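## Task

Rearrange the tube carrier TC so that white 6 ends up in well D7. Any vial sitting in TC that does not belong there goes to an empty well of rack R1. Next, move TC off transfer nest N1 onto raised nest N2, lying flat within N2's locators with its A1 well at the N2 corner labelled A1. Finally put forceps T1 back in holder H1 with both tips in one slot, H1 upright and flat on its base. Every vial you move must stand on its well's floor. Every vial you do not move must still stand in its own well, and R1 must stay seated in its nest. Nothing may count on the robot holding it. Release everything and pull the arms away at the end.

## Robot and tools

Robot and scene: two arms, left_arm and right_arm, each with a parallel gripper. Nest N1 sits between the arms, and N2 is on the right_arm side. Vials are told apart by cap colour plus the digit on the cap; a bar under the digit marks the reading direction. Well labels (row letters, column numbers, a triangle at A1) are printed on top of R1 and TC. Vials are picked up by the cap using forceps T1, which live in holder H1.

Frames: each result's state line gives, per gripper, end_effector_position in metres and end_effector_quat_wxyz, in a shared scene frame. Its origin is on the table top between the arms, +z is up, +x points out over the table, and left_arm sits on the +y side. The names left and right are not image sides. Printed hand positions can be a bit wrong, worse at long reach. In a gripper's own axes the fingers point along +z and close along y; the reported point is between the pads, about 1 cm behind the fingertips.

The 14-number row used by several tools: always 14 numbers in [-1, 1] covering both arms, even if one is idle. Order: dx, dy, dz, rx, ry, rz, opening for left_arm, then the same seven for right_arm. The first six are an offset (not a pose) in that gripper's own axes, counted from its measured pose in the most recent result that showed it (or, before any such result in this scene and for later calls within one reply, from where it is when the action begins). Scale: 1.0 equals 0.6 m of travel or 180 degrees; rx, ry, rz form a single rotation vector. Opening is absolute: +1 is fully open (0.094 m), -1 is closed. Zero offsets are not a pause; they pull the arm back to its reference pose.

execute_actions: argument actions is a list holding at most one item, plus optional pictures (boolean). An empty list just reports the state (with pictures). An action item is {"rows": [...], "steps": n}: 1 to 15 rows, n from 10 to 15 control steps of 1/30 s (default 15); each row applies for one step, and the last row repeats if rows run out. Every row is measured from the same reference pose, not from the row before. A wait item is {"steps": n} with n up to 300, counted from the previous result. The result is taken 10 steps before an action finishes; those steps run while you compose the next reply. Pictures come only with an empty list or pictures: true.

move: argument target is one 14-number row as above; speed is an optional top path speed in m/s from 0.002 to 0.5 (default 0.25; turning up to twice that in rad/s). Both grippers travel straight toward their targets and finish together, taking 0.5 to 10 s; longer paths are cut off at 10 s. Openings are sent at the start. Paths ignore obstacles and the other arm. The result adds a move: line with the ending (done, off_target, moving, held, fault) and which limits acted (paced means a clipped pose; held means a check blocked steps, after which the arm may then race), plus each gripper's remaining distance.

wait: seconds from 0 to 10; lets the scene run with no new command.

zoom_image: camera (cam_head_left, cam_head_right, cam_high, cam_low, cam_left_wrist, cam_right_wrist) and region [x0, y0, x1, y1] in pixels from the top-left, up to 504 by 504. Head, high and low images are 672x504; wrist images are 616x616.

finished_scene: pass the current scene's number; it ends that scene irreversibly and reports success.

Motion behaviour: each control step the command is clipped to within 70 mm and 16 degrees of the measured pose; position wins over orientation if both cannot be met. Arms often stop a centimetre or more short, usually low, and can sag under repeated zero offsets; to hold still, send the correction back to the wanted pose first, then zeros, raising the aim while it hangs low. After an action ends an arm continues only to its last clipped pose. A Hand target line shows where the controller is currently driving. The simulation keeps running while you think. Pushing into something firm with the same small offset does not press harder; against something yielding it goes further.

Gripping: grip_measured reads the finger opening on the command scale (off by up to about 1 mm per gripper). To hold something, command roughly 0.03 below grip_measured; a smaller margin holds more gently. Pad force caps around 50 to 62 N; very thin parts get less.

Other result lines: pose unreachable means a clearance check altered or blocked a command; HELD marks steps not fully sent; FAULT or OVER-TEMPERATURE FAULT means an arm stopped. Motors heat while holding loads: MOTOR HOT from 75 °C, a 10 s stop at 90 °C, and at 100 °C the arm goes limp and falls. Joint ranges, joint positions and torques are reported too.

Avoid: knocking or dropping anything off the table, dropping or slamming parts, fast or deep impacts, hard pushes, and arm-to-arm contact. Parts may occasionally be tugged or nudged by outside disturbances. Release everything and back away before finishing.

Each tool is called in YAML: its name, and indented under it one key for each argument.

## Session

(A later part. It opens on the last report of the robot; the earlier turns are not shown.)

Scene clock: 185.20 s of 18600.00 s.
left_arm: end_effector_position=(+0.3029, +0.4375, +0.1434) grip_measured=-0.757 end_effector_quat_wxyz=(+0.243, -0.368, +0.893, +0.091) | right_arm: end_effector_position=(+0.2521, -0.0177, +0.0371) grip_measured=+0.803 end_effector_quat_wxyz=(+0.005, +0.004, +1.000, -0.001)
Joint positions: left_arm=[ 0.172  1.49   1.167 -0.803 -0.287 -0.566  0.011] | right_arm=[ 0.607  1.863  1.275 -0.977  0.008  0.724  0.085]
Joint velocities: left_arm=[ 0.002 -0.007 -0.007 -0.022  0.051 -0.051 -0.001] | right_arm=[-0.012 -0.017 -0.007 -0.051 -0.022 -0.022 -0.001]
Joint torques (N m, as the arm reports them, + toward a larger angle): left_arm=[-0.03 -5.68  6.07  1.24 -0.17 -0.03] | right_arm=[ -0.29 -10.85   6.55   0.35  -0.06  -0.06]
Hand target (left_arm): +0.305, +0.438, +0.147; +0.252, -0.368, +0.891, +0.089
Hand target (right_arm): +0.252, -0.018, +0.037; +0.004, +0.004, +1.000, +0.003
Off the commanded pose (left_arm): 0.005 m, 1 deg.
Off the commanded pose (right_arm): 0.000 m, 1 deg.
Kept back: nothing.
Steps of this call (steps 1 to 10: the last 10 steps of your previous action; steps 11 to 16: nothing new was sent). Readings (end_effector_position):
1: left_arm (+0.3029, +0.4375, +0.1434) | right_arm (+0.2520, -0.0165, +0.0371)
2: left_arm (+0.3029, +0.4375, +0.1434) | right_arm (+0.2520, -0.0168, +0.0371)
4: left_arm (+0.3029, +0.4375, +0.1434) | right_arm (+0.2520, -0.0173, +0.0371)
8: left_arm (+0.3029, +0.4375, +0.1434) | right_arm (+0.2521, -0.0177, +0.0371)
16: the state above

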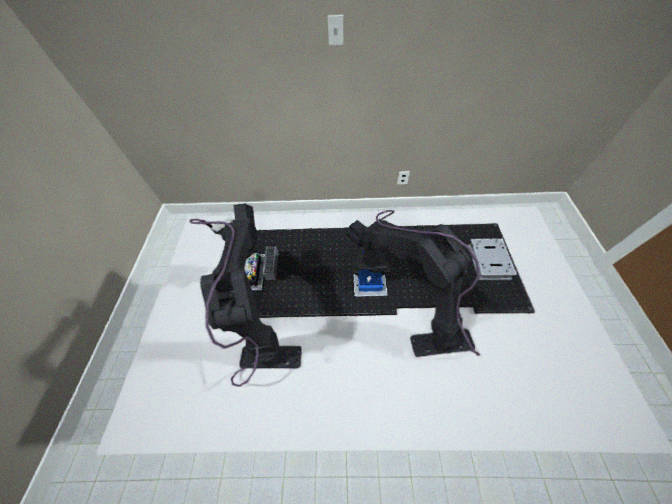

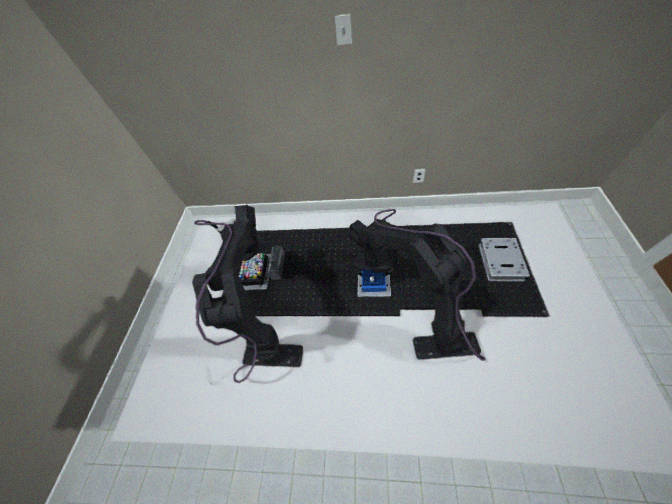

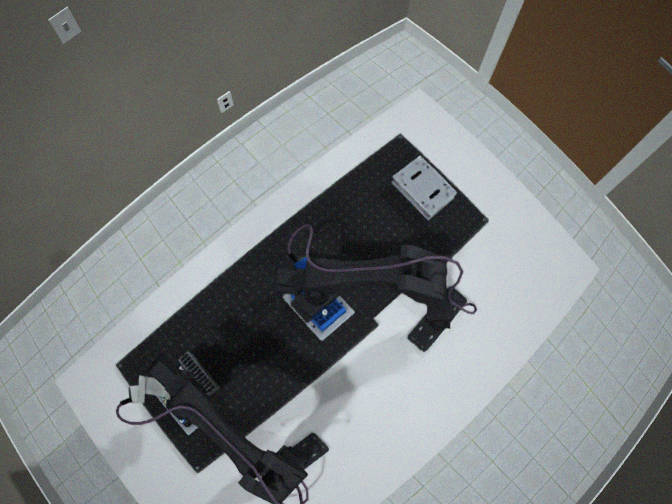

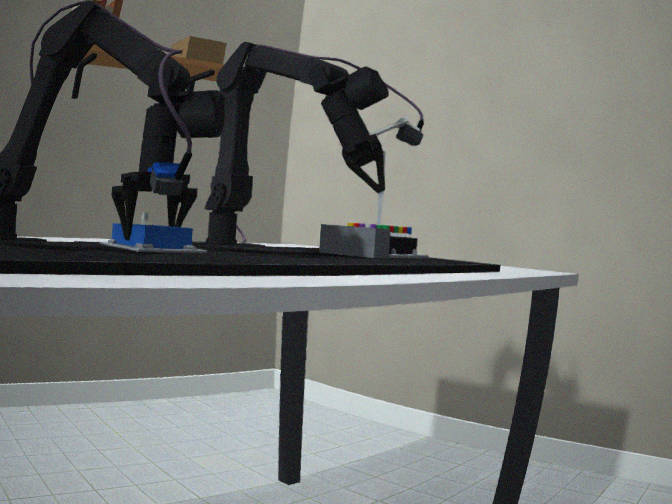

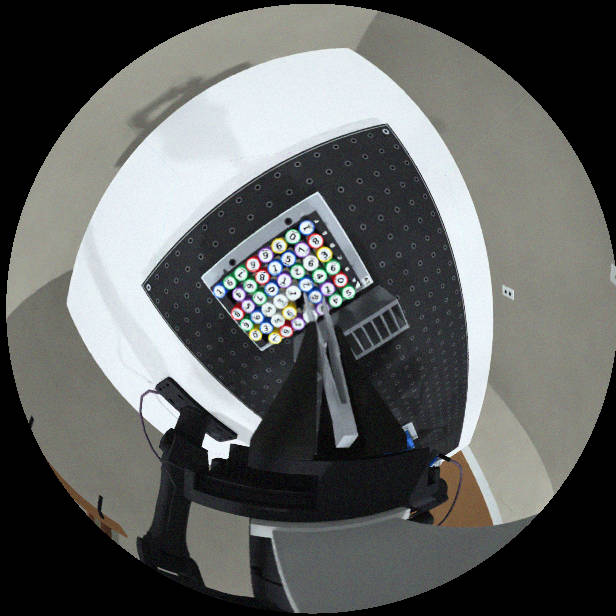

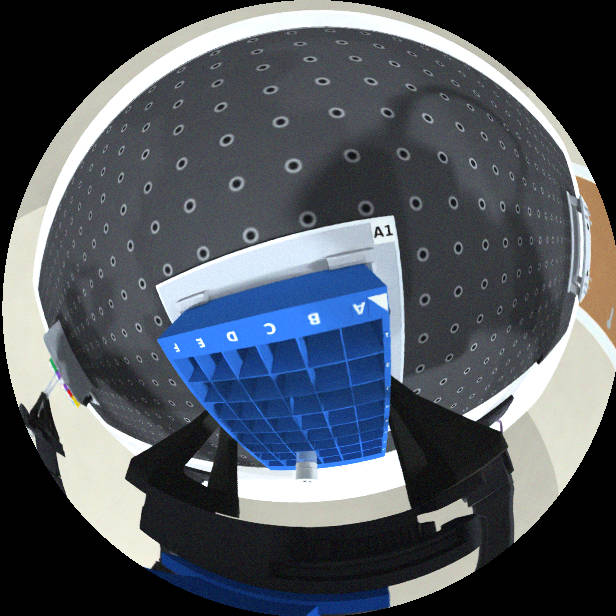

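execute_actions:
  actions:
    - {"rows": [[-0.0115,-0.004,-0.010,0.0035,-0.0058,-0.002,-0.755, -0.003,0.0026,-0.0075,-0.0024,-0.0027,0,0.77],[-0.0165,-0.0053,-0.0143,0.0044,-0.0073,-0.0024,-0.755, -0.0058,0.005,-0.015,-0.0048,-0.0054,0,0.77],[-0.0174,-0.0054,-0.0157,0.0044,-0.0073,-0.0024,-0.755, -0.008,0.007,-0.021,-0.0068,-0.0077,0,0.77],[-0.0166,-0.0041,-0.0178,0.0034,-0.0056,-0.0018,-0.755, -0.0096,0.0085,-0.025,-0.008,-0.009,0,0.77],[-0.0162,-0.003,-0.0206,0.0023,-0.0038,-0.0013,-0.755, -0.0073,0.0064,-0.0275,-0.0064,-0.0071,0,0.77],[-0.0154,-0.0014,-0.0237,0.0009,-0.0015,-0.0005,-0.755, -0.005,0.0043,-0.031,-0.0047,-0.0053,0,0.77],[-0.0175,-0.0016,-0.0268,0.0009,-0.0015,-0.0005,-0.755, -0.0018,0.0015,-0.0355,-0.0025,-0.0028,0,0.77],[-0.0196,-0.0018,-0.030,0.0009,-0.0015,-0.0005,-0.755, -0.0018,0.0015,-0.0405,-0.0025,-0.0028,0,0.77],[-0.0216,-0.002,-0.0331,0.0009,-0.0015,-0.0005,-0.755, -0.0018,0.0015,-0.0455,-0.0025,-0.0028,0,0.77],[-0.0237,-0.0022,-0.0362,0.0009,-0.0015,-0.0005,-0.755, -0.0018,0.0015,-0.0505,-0.0025,-0.0028,0,0.77],[-0.0258,-0.0025,-0.0394,0.0009,-0.0015,-0.0005,-0.755, -0.0018,0.0015,-0.0555,-0.0025,-0.0028,0,0.77],[-0.0278,-0.0027,-0.0425,0.0009,-0.0015,-0.0005,-0.755, -0.0018,0.0015,-0.0605,-0.0025,-0.0028,0,0.77],[-0.0299,-0.0029,-0.0456,0.0009,-0.0015,-0.0005,-0.755, -0.0018,0.0015,-0.0655,-0.0025,-0.0028,0,0.77],[-0.0342,-0.0048,-0.0477,0.0023,-0.0038,-0.0013,-0.755, -0.005,0.0043,-0.0705,-0.0047,-0.0053,0,0.77],[-0.038,-0.0067,-0.0491,0.0037,-0.0061,-0.002,-0.755, -0.0073,0.0064,-0.075,-0.0064,-0.0071,0,0.77]], "steps": 15}

execute_actions:
  actions:
    - {"steps": 18}
  pictures: true

Scene clock: 188.57 s of 18600.00 s.
left_arm: end_effector_position=(+0.3025, +0.4375, +0.1444) grip_measured=-0.757 end_effector_quat_wxyz=(+0.242, -0.368, +0.893, +0.091) | right_arm: end_effector_position=(+0.2516, -0.0181, +0.0371) grip_measured=+0.803 end_effector_quat_wxyz=(+0.004, +0.004, +1.000, -0.002)
Joint positions: left_arm=[ 0.172  1.49   1.172 -0.81  -0.287 -0.566  0.011] | right_arm=[ 0.607  1.863  1.275 -0.979  0.008  0.724  0.085]
Joint velocities: left_arm=[ 0.012 -0.007  0.134 -0.256  0.037 -0.037  0.001] | right_arm=[-0.012 -0.012  0.007 -0.037  0.007  0.022  0.   ]
Joint torques (N m, as the arm reports them, + toward a larger angle): left_arm=[ 0.07 -5.6   8.91  1.09 -0.17  0.01] | right_arm=[  0.05 -12.91   9.21   0.09   0.02  -0.01]
Steps of this call (steps 1 to 90: nothing new was sent; then 0.20 s passed at rest; steps 91 to 95: the first 5 steps of this action). Readings (end_effector_position):
91: left_arm (+0.3029, +0.4375, +0.1434) | right_arm (+0.2520, -0.0178, +0.0371)
92: left_arm (+0.3029, +0.4375, +0.1434) | right_arm (+0.2518, -0.0179, +0.0371)
94: left_arm (+0.3028, +0.4375, +0.1437) | right_arm (+0.2518, -0.0180, +0.0371)
95: the state above

Scene clock: 189.17 s of 18600.00 s.
left_arm: end_effector_position=(+0.3077, +0.4382, +0.1726) grip_measured=-0.757 end_effector_quat_wxyz=(+0.251, -0.368, +0.891, +0.089) | right_arm: end_effector_position=(+0.2537, -0.0163, +0.0695) grip_measured=+0.803 end_effector_quat_wxyz=(+0.009, +0.004, +1.000, +0.003)
Joint positions: left_arm=[ 0.172  1.49   1.276 -0.893 -0.286 -0.566  0.011] | right_arm=[ 0.607  1.826  1.362 -1.089  0.008  0.724  0.085]
Joint velocities: left_arm=[-0.007  0.002  0.002 -0.022 -0.066 -0.022  0.   ] | right_arm=[-0.022 -0.017 -0.012 -0.051  0.051  0.007  0.   ]
Joint torques (N m, as the arm reports them, + toward a larger angle): left_arm=[ 0.2  -5.15  8.09  1.   -0.15  0.01] | right_arm=[  0.03 -12.07   8.78   0.23   0.    -0.02]
Hand target (left_arm): +0.309, +0.439, +0.180; +0.254, -0.368, +0.890, +0.089
Hand target (right_arm): +0.255, -0.015, +0.081; +0.017, +0.004, +1.000, +0.010
Off the commanded pose (left_arm): 0.008 m, 0 deg.
Off the commanded pose (right_arm): 0.013 m, 1 deg.
Kept back: nothing.
Steps of this call (steps 1 to 10: the last 10 steps of your previous action; steps 11 to 18: nothing new was sent). Readings (end_effector_position):
1: left_arm (+0.3022, +0.4374, +0.1456) | right_arm (+0.2516, -0.0181, +0.0374)
2: left_arm (+0.3023, +0.4374, +0.1476) | right_arm (+0.2516, -0.0181, +0.0383)
4: left_arm (+0.3033, +0.4375, +0.1526) | right_arm (+0.2517, -0.0180, +0.0417)
8: left_arm (+0.3061, +0.4379, +0.1642) | right_arm (+0.2516, -0.0181, +0.0533)
18: the state above

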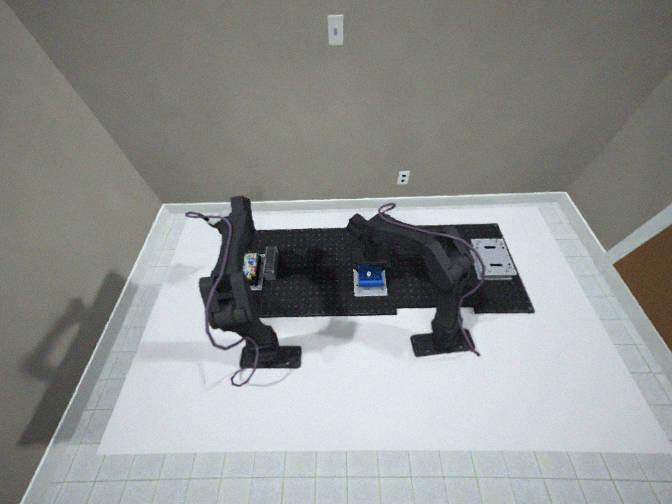

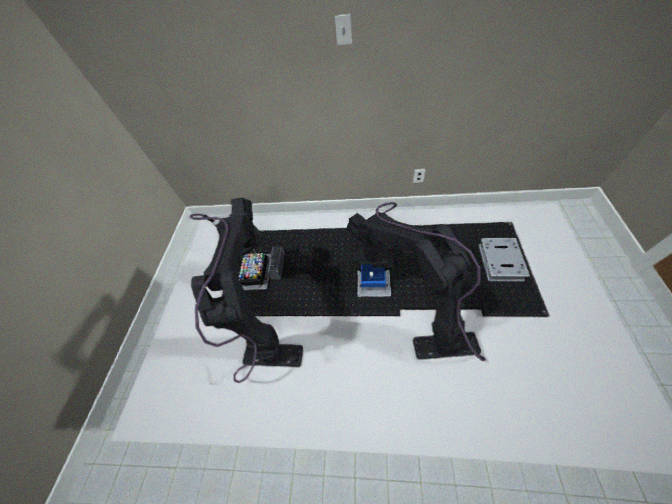

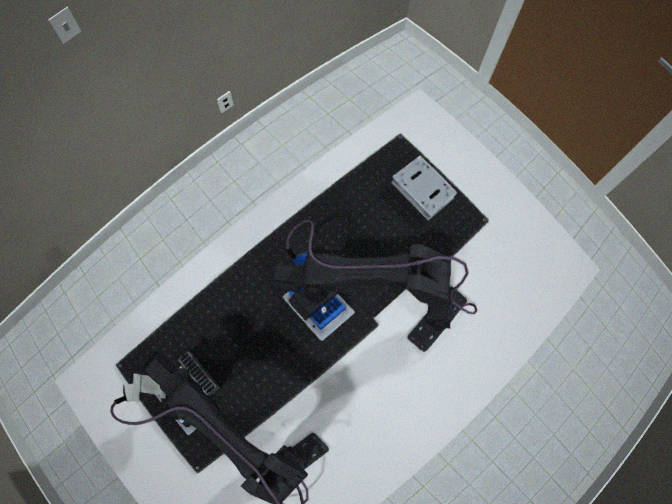

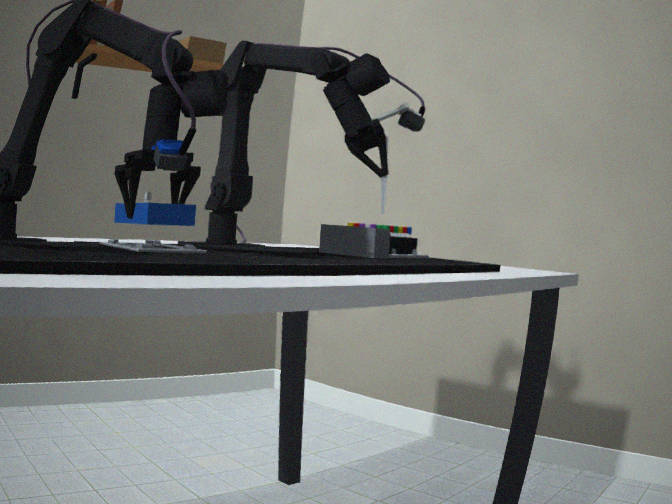

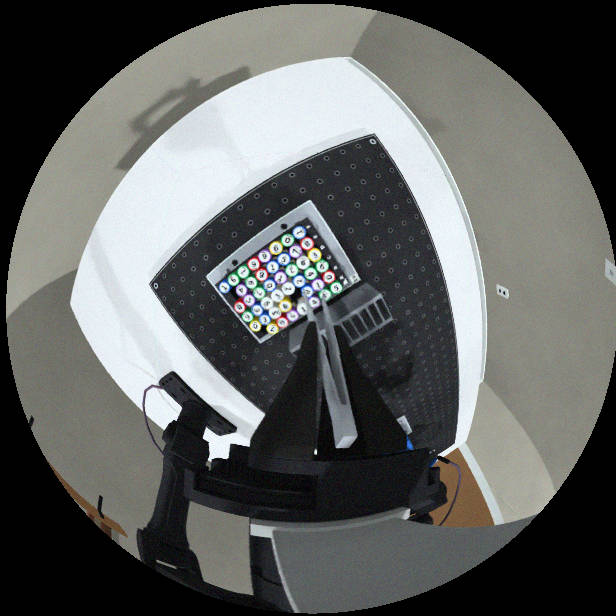

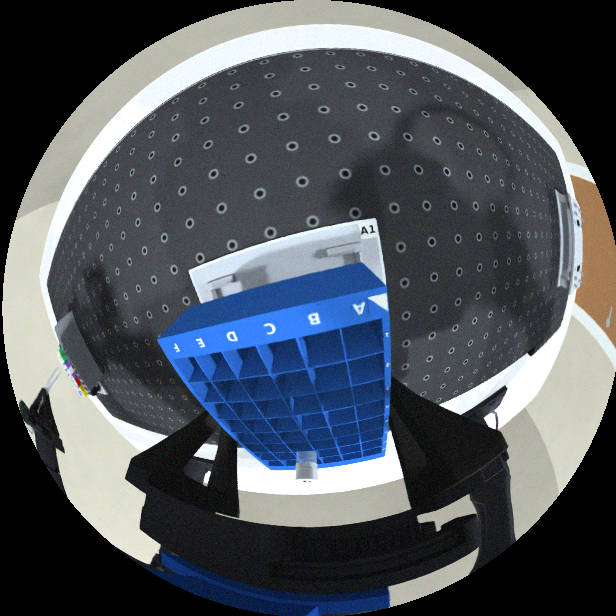

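zoom_image:
  camera: "cam_low"
  region: [340, 190, 430, 260]

zoom_image:
  camera: "cam_high"
  region: [370, 130, 490, 240]

zoom_image:
  camera: "cam_head_right"
  region: [460, 215, 560, 300]

Region (340, 190, 430, 260) of cam_low's 672x504 image, scaled by 5.600, with more detail than that image has.

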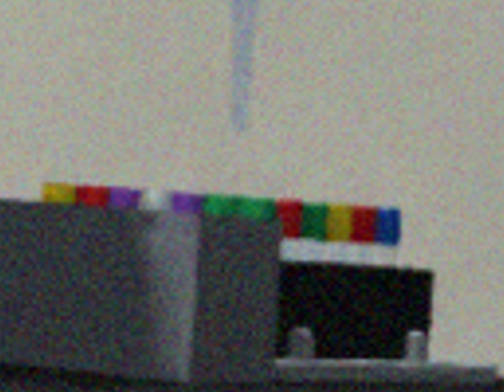

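Region (370, 130, 490, 240) of cam_high's 672x504 image, scaled by 4.200, with more detail than that image has; it fills the top 462 rows of this view, and the rest is white.

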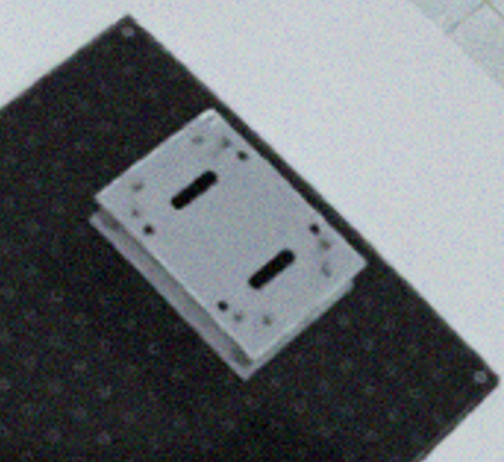

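Region (460, 215, 560, 300) of cam_head_right's 672x504 image, scaled by 5.040, with more detail than that image has; it fills the top 428 rows of this view, and the rest is white.

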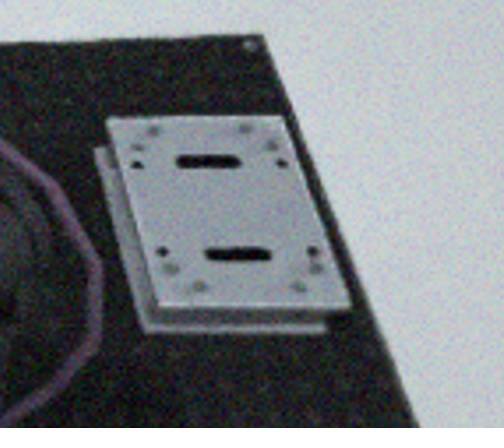

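move:
  target: [0.017,-0.137,-0.0107,0.1174,0.0104,0.2175,-0.80, -0.102,-0.738,-0.137,0.003,0.003,0,0.77]
  speed: 0.25

Scene clock: 195.47 s of 18600.00 s.
left_arm: end_effector_position=(+0.3476, +0.3752, +0.1656) grip_measured=-0.798 end_effector_quat_wxyz=(+0.241, -0.010, +0.971, +0.004) | right_arm: end_effector_position=(+0.3057, -0.4522, +0.1407) grip_measured=+0.803 end_effector_quat_wxyz=(-0.004, +0.009, +1.000, +0.006)
Joint positions: left_arm=[ 0.147  1.576  1.347 -0.858  0.046  0.094  0.01 ] | right_arm=[-0.726  1.991  1.868 -1.462 -0.005 -0.6    0.085]
Joint velocities: left_arm=[-0.002  0.012 -0.002  0.007 -0.066  0.007 -0.001] | right_arm=[-0.002 -0.012 -0.007 -0.037 -0.007 -0.037 -0.   ]
Joint torques (N m, as the arm reports them, + toward a larger angle): left_arm=[-0.52 -5.38  8.49  1.28  0.18  0.1 ] | right_arm=[  0.22 -11.01   9.21   0.19  -0.06  -0.08]
Hand target (left_arm): +0.357, +0.372, +0.176; +0.258, -0.000, +0.966, +0.001
Hand target (right_arm): +0.310, -0.452, +0.144; -0.001, +0.004, +1.000, +0.008
Off the commanded pose (left_arm): 0.014 m, 2 deg.
Off the commanded pose (right_arm): 0.013 m, 1 deg.
Kept back: nothing.
After step 90, 0.77 s passed at rest.
move: off_target (left_arm, right_arm)

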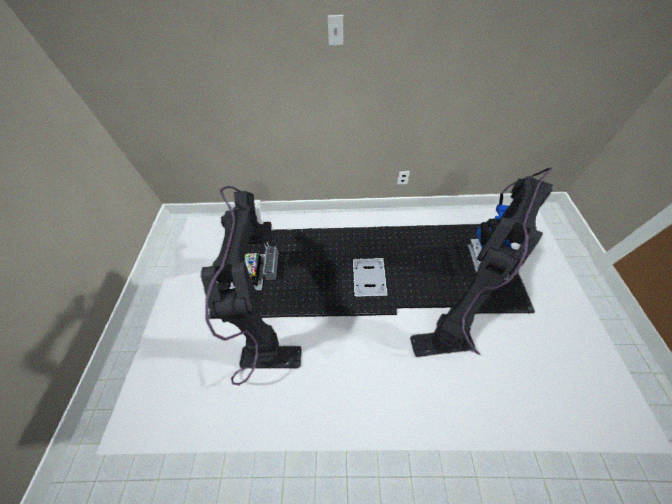

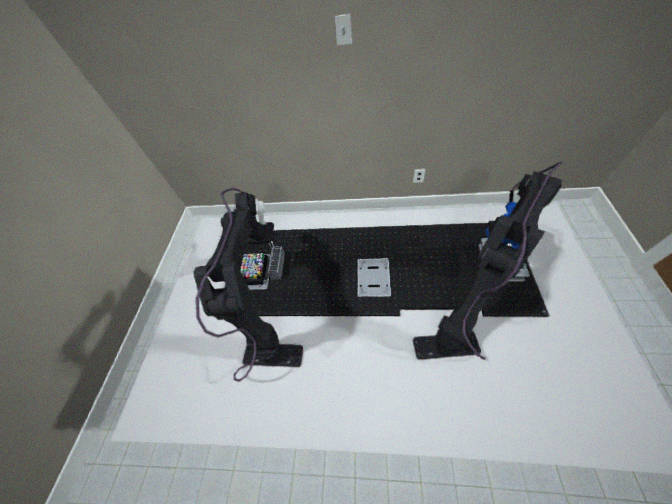

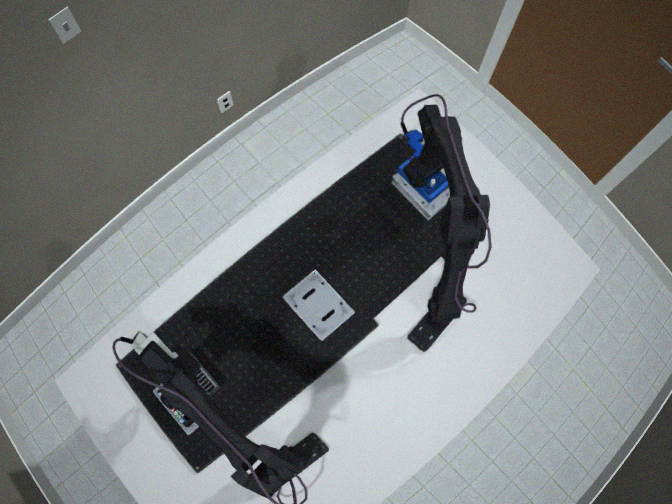

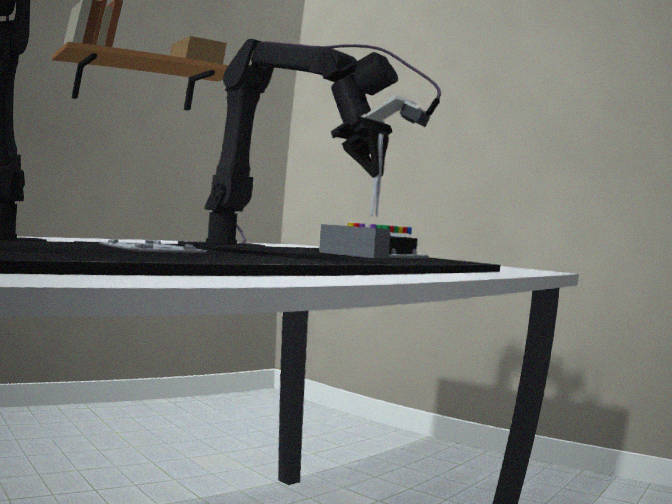

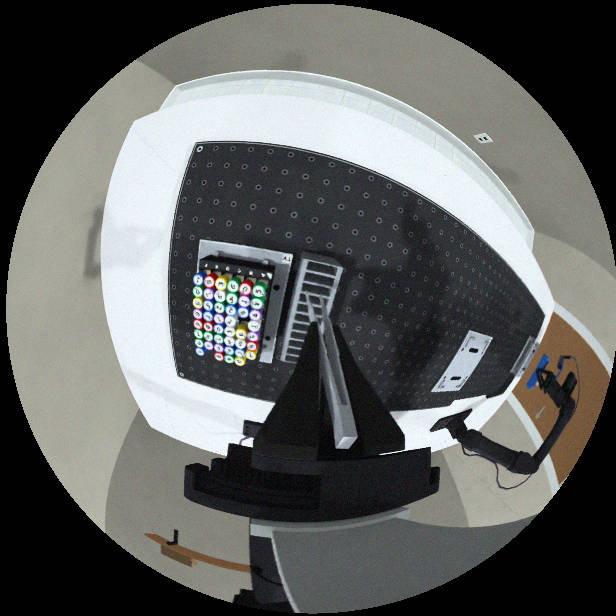

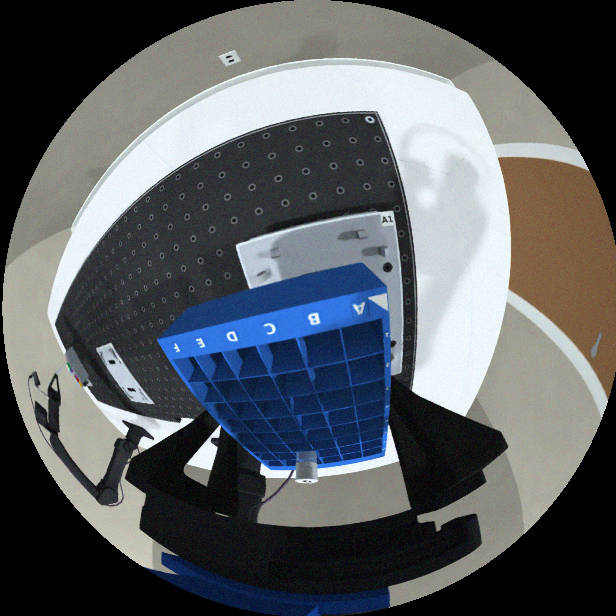

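zoom_image:
  camera: "cam_right_wrist"
  region: [150, 190, 420, 400]

zoom_image:
  camera: "cam_left_wrist"
  region: [270, 245, 350, 325]

Region (150, 190, 420, 400) of cam_right_wrist's 616x616 image, scaled by 1.867, with more detail than that image has.

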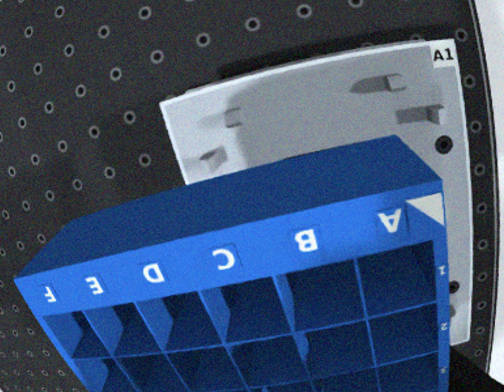

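Region (270, 245, 350, 325) of cam_left_wrist's 616x616 image, scaled by 6.300, with more detail than that image has.

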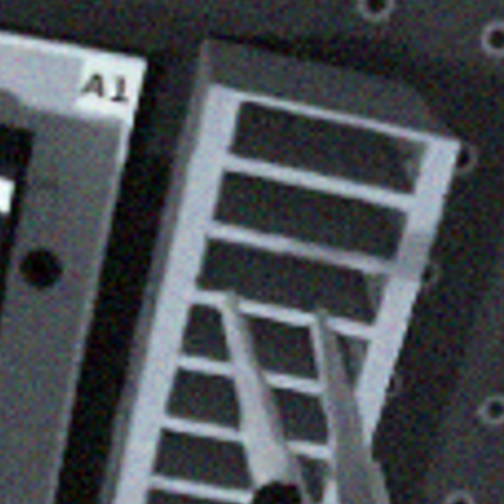

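move:
  target: [-0.0048,-0.0107,0.0242,0.0015,-0.0123,0.0061,-0.80, 0.0093,-0.053,0.079,0.0035,-0.0031,0.0006,0.77]
  speed: 0.12

Scene clock: 203.57 s of 18600.00 s.
left_arm: end_effector_position=(+0.3533, +0.3711, +0.1557) grip_measured=-0.798 end_effector_quat_wxyz=(+0.253, -0.003, +0.968, +0.004) | right_arm: end_effector_position=(+0.3016, -0.4803, +0.0962) grip_measured=+0.803 end_effector_quat_wxyz=(+0.001, +0.010, +1.000, +0.002)
Joint positions: left_arm=[ 0.135  1.576  1.296 -0.782  0.046  0.094  0.01 ] | right_arm=[-0.791  2.027  1.744 -1.288 -0.005 -0.662  0.085]
Joint velocities: left_arm=[-0.007 -0.002 -0.002  0.007 -0.066  0.022 -0.   ] | right_arm=[-0.002 -0.002  0.007  0.051 -0.081  0.022  0.   ]
Joint torques (N m, as the arm reports them, + toward a larger angle): left_arm=[-0.59 -5.78  5.25  1.47  0.03 -0.02] | right_arm=[ -0.58 -12.26   6.68   0.37   0.04  -0.1 ]
Hand target (left_arm): +0.357, +0.369, +0.154; +0.259, -0.000, +0.966, +0.004
Hand target (right_arm): +0.300, -0.483, +0.093; +0.001, +0.010, +1.000, +0.002
Off the commanded pose (left_arm): 0.005 m, 1 deg.
Off the commanded pose (right_arm): 0.005 m, 0 deg.
Kept back: nothing.
After step 90, 4.10 s passed at rest.
move: done

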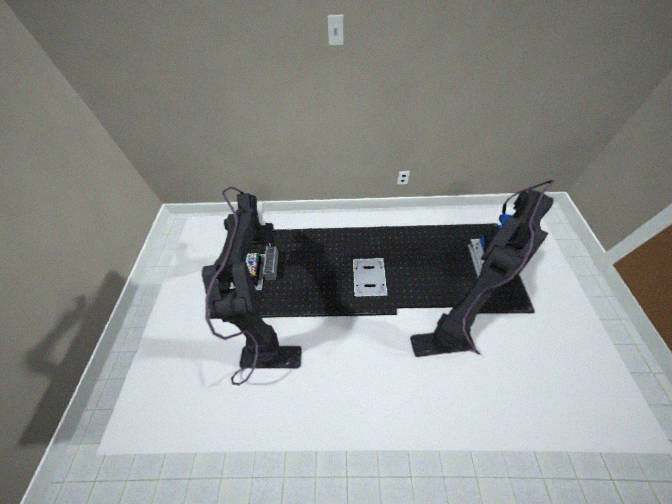

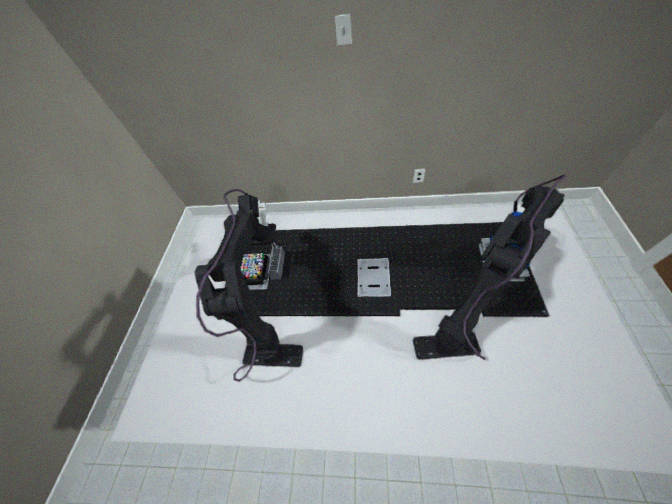

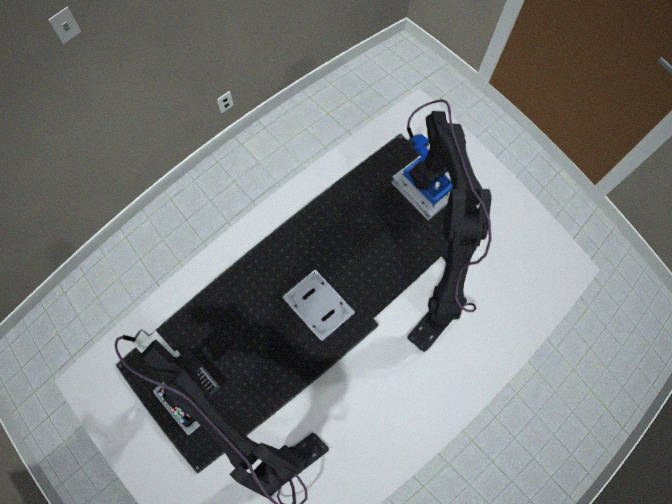

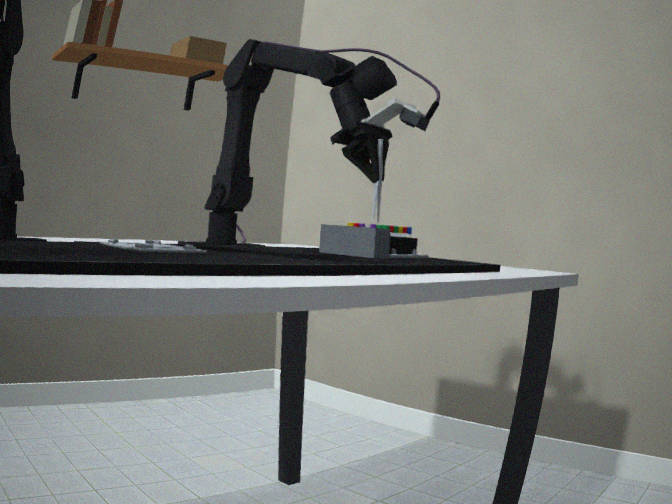

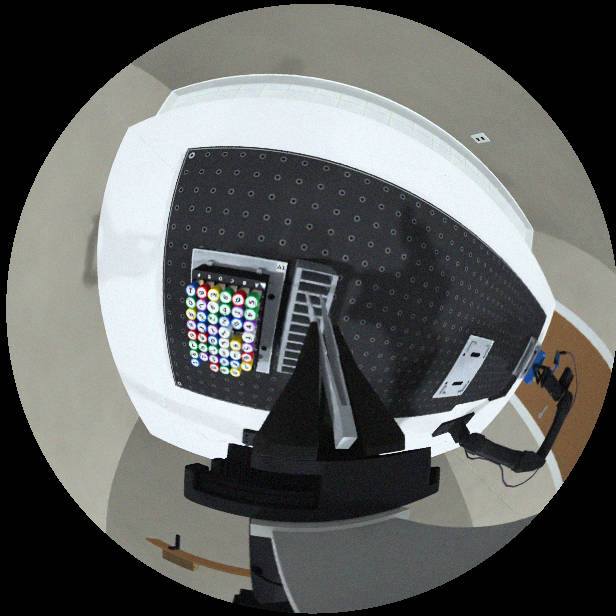

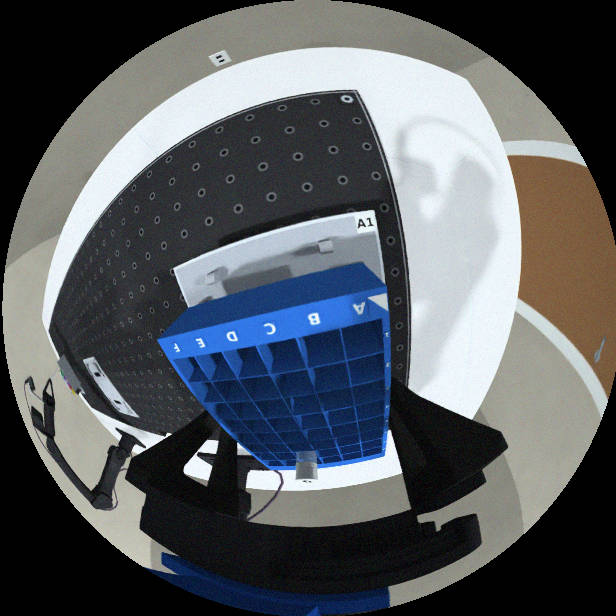

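zoom_image:
  camera: "cam_right_wrist"
  region: [150, 200, 276, 326]

zoom_image:
  camera: "cam_right_wrist"
  region: [290, 195, 416, 321]

zoom_image:
  camera: "cam_left_wrist"
  region: [270, 245, 350, 325]

Region (150, 200, 276, 326) of cam_right_wrist's 616x616 image, scaled by 4.000, with more detail than that image has.

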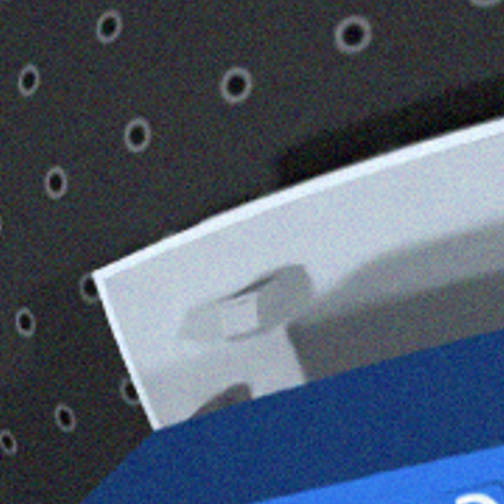

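Region (290, 195, 416, 321) of cam_right_wrist's 616x616 image, scaled by 4.000, with more detail than that image has.

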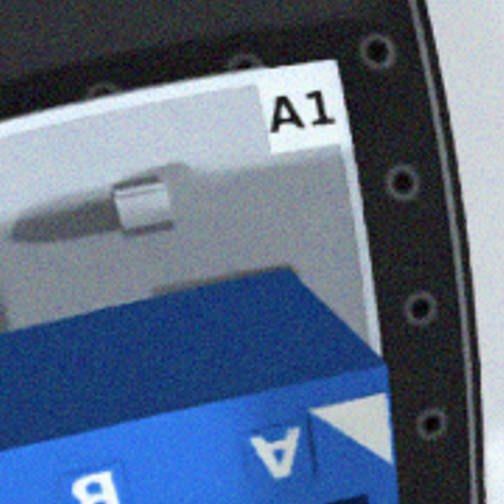

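Region (270, 245, 350, 325) of cam_left_wrist's 616x616 image, scaled by 6.300, with more detail than that image has.

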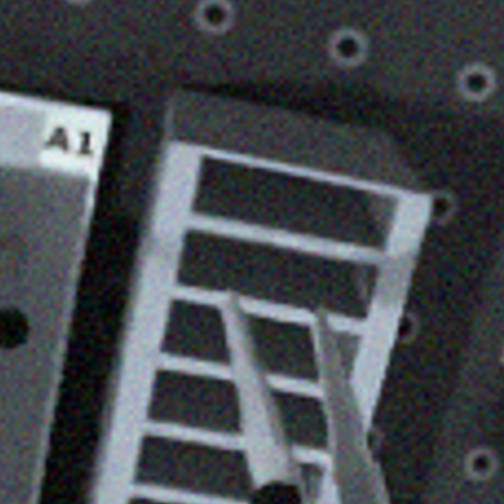

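execute_actions:
  actions:
    - {"rows": [[-0.0034,0.001,0.0092,-0.0004,-0.0039,0.0002,-0.80, -0.0016,0.0013,0.0035,0.0005,-0.0007,-0.001,0.77],[-0.0029,0.001,0.010,-0.0004,-0.0039,0.0002,-0.80, -0.0023,0.0019,0.0052,0.0008,-0.0011,-0.0014,0.77],[-0.0039,0.0012,0.0116,-0.0006,-0.0054,0.0003,-0.80, -0.003,0.0024,0.0066,0.001,-0.0014,-0.0018,0.77],[-0.0056,0.0015,0.0141,-0.0009,-0.0077,0.0004,-0.80, -0.0036,0.0029,0.008,0.0012,-0.0017,-0.0022,0.77],[-0.0069,0.0018,0.0169,-0.0011,-0.010,0.0005,-0.80, -0.0042,0.0034,0.0093,0.0015,-0.0019,-0.0026,0.77],[-0.0069,0.0019,0.0202,-0.0013,-0.0115,0.0006,-0.80, -0.0048,0.0039,0.0107,0.0017,-0.0022,-0.003,0.77],[-0.0051,0.0019,0.0234,-0.0013,-0.0115,0.0006,-0.80, -0.0055,0.0044,0.0121,0.0019,-0.0025,-0.0034,0.77],[-0.0033,0.0019,0.0267,-0.0013,-0.0115,0.0006,-0.80, -0.006,0.0049,0.0133,0.0021,-0.0028,-0.0037,0.77],[-0.0015,0.0018,0.030,-0.0013,-0.0115,0.0006,-0.80, -0.0066,0.0053,0.0145,0.0023,-0.003,-0.004,0.77],[0.0004,0.0018,0.0332,-0.0013,-0.0115,0.0006,-0.80, -0.007,0.0057,0.0156,0.0024,-0.0032,-0.0043,0.77],[0.0024,0.0018,0.0369,-0.0013,-0.0115,0.0006,-0.80, -0.0074,0.006,0.0164,0.0026,-0.0034,-0.0046,0.77],[0.0045,0.0018,0.0405,-0.0013,-0.0115,0.0006,-0.80, -0.0078,0.0063,0.0173,0.0027,-0.0036,-0.0048,0.77],[0.0084,0.0015,0.0442,-0.0011,-0.010,0.0005,-0.80, -0.0078,0.0063,0.0173,0.0027,-0.0036,-0.0048,0.77],[0.0131,0.0012,0.0475,-0.0009,-0.0077,0.0004,-0.80, -0.0078,0.0063,0.0173,0.0027,-0.0036,-0.0048,0.77],[0.0184,0.0008,0.0499,-0.0005,-0.0047,0.0002,-0.80, -0.0078,0.0063,0.0173,0.0027,-0.0036,-0.0048,0.77]], "steps": 15}

execute_actions:
  actions:
    - {"steps": 20}
  pictures: true

Scene clock: 211.37 s of 18600.00 s.
left_arm: end_effector_position=(+0.3559, +0.3714, +0.1555) grip_measured=-0.798 end_effector_quat_wxyz=(+0.259, -0.003, +0.966, +0.005) | right_arm: end_effector_position=(+0.3026, -0.4811, +0.0951) grip_measured=+0.803 end_effector_quat_wxyz=(+0.003, +0.010, +1.000, +0.001)
Joint positions: left_arm=[ 0.135  1.576  1.289 -0.763  0.046  0.094  0.01 ] | right_arm=[-0.791  2.027  1.74  -1.278 -0.005 -0.663  0.085]
Joint velocities: left_arm=[ 0.002  0.017 -0.139  0.271 -0.007  0.022  0.001] | right_arm=[ 0.007 -0.012 -0.105  0.066 -0.022 -0.022  0.   ]
Joint torques (N m, as the arm reports them, + toward a larger angle): left_arm=[ 0.06 -5.29  4.75  1.37  0.03 -0.01] | right_arm=[  0.81 -12.8    6.06   0.33  -0.01  -0.01]
Steps of this call (steps 1 to 90: nothing new was sent; then 4.63 s passed at rest; steps 91 to 95: the first 5 steps of this action). Readings (end_effector_position):
91: left_arm (+0.3536, +0.3712, +0.1559) | right_arm (+0.3019, -0.4805, +0.0962)
92: left_arm (+0.3539, +0.3712, +0.1560) | right_arm (+0.3020, -0.4806, +0.0962)
94: left_arm (+0.3550, +0.3713, +0.1560) | right_arm (+0.3025, -0.4810, +0.0958)
95: the state above

Scene clock: 212.03 s of 18600.00 s.
left_arm: end_effector_position=(+0.3533, +0.3711, +0.1236) grip_measured=-0.798 end_effector_quat_wxyz=(+0.249, -0.003, +0.969, +0.004) | right_arm: end_effector_position=(+0.3029, -0.4813, +0.0867) grip_measured=+0.803 end_effector_quat_wxyz=(+0.005, +0.010, +1.000, -0.001)
Joint positions: left_arm=[ 0.135  1.594  1.19  -0.666  0.046  0.094  0.01 ] | right_arm=[-0.791  2.027  1.706 -1.241 -0.005 -0.663  0.085]
Joint velocities: left_arm=[-0.007  0.002  0.007  0.051 -0.007  0.007 -0.001] | right_arm=[-0.002 -0.027  0.002  0.095  0.007 -0.037  0.001]
Joint torques (N m, as the arm reports them, + toward a larger angle): left_arm=[-0.06 -5.99  5.51  1.44  0.04 -0.03] | right_arm=[  1.39 -12.97   6.37   0.42  -0.01  -0.02]
Hand target (left_arm): +0.358, +0.371, +0.124; +0.259, -0.003, +0.966, +0.005
Hand target (right_arm): +0.306, -0.477, +0.086; +0.007, +0.003, +1.000, -0.002
Off the commanded pose (left_arm): 0.005 m, 1 deg.
Off the commanded pose (right_arm): 0.006 m, 1 deg.
Kept back: nothing.
Steps of this call (steps 1 to 10: the last 10 steps of your previous action; steps 11 to 20: nothing new was sent). Readings (end_effector_position):
1: left_arm (+0.3566, +0.3715, +0.1543) | right_arm (+0.3026, -0.4811, +0.0941)
2: left_arm (+0.3567, +0.3715, +0.1524) | right_arm (+0.3023, -0.4809, +0.0929)
4: left_arm (+0.3561, +0.3714, +0.1477) | right_arm (+0.3016, -0.4802, +0.0905)
8: left_arm (+0.3548, +0.3713, +0.1369) | right_arm (+0.3011, -0.4798, +0.0873)
20: the state above

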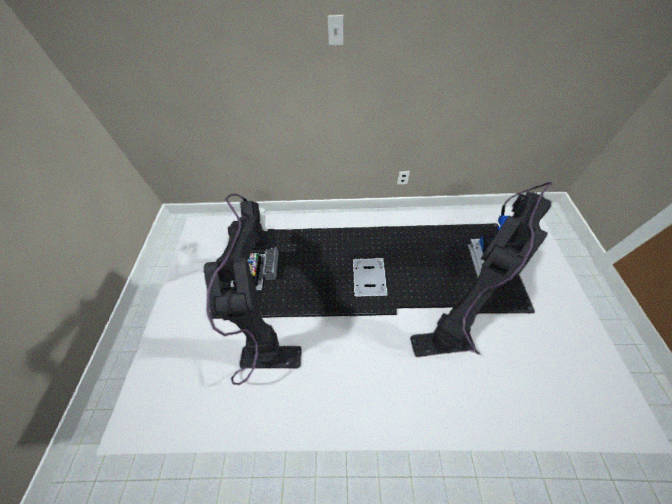

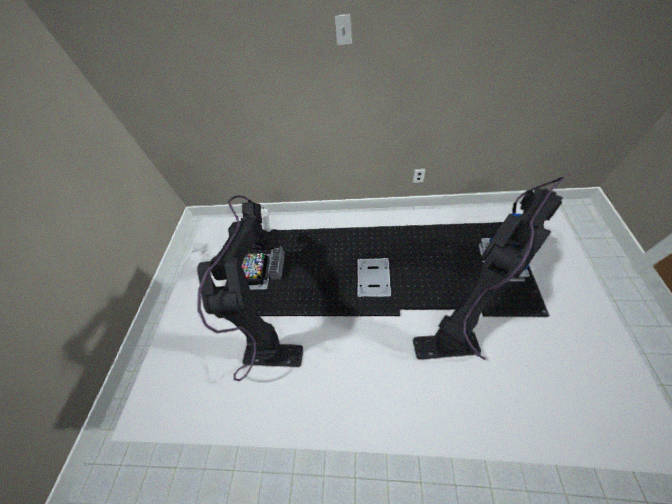

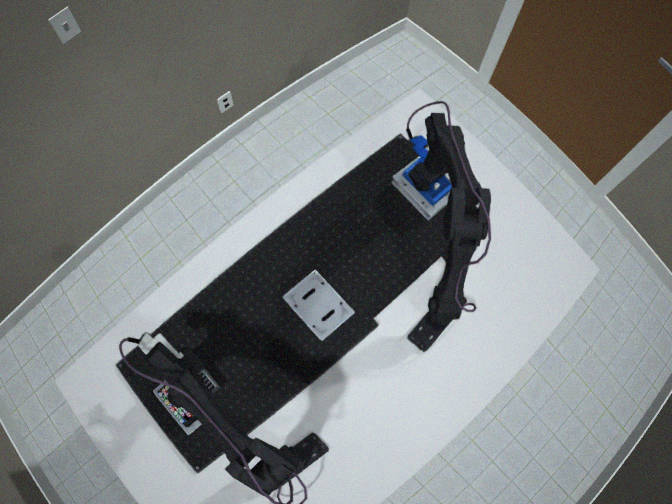

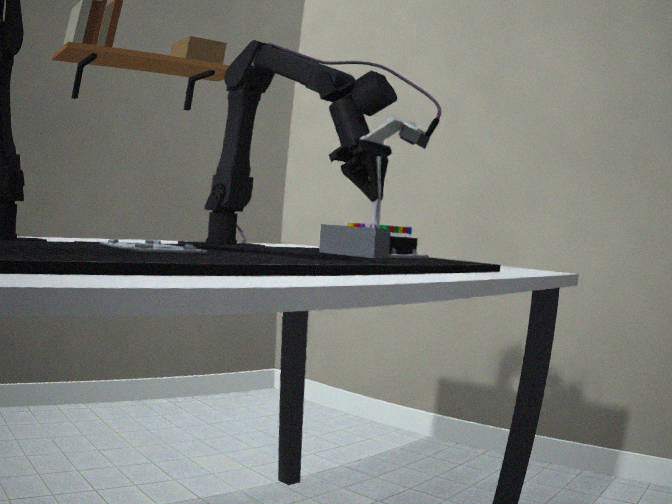

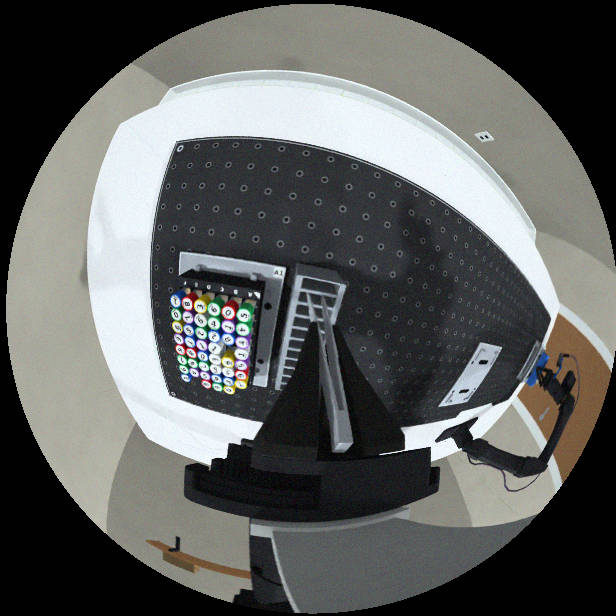

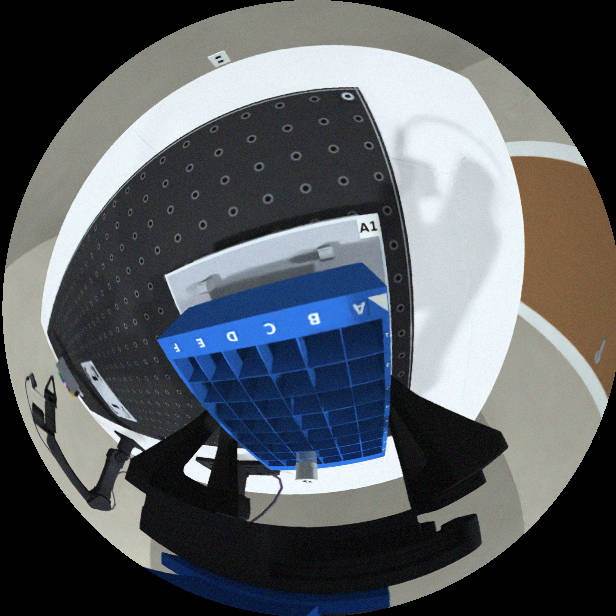

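zoom_image:
  camera: "cam_right_wrist"
  region: [150, 200, 276, 326]

zoom_image:
  camera: "cam_right_wrist"
  region: [290, 195, 416, 321]

zoom_image:
  camera: "cam_left_wrist"
  region: [270, 255, 360, 345]

Region (150, 200, 276, 326) of cam_right_wrist's 616x616 image, scaled by 4.000, with more detail than that image has.

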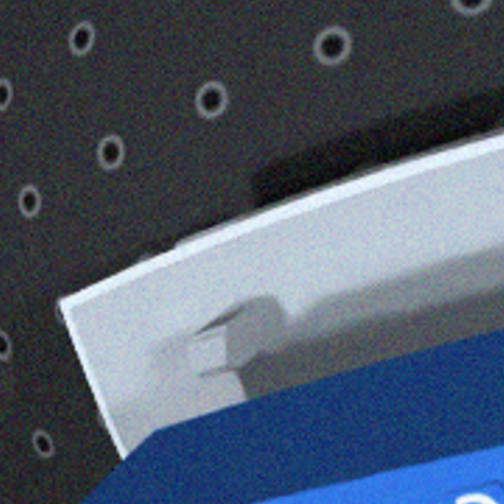

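Region (290, 195, 416, 321) of cam_right_wrist's 616x616 image, scaled by 4.000, with more detail than that image has.

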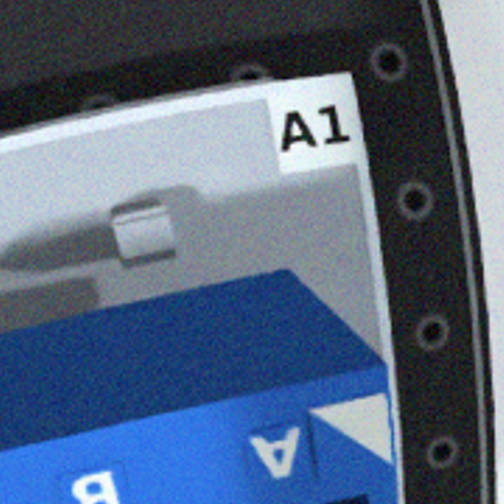

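Region (270, 255, 360, 345) of cam_left_wrist's 616x616 image, scaled by 5.600, with more detail than that image has.

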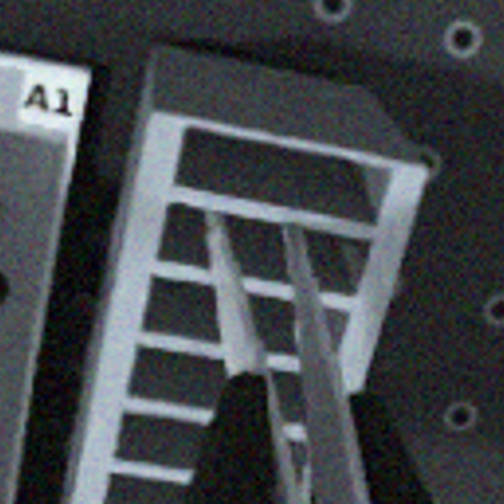

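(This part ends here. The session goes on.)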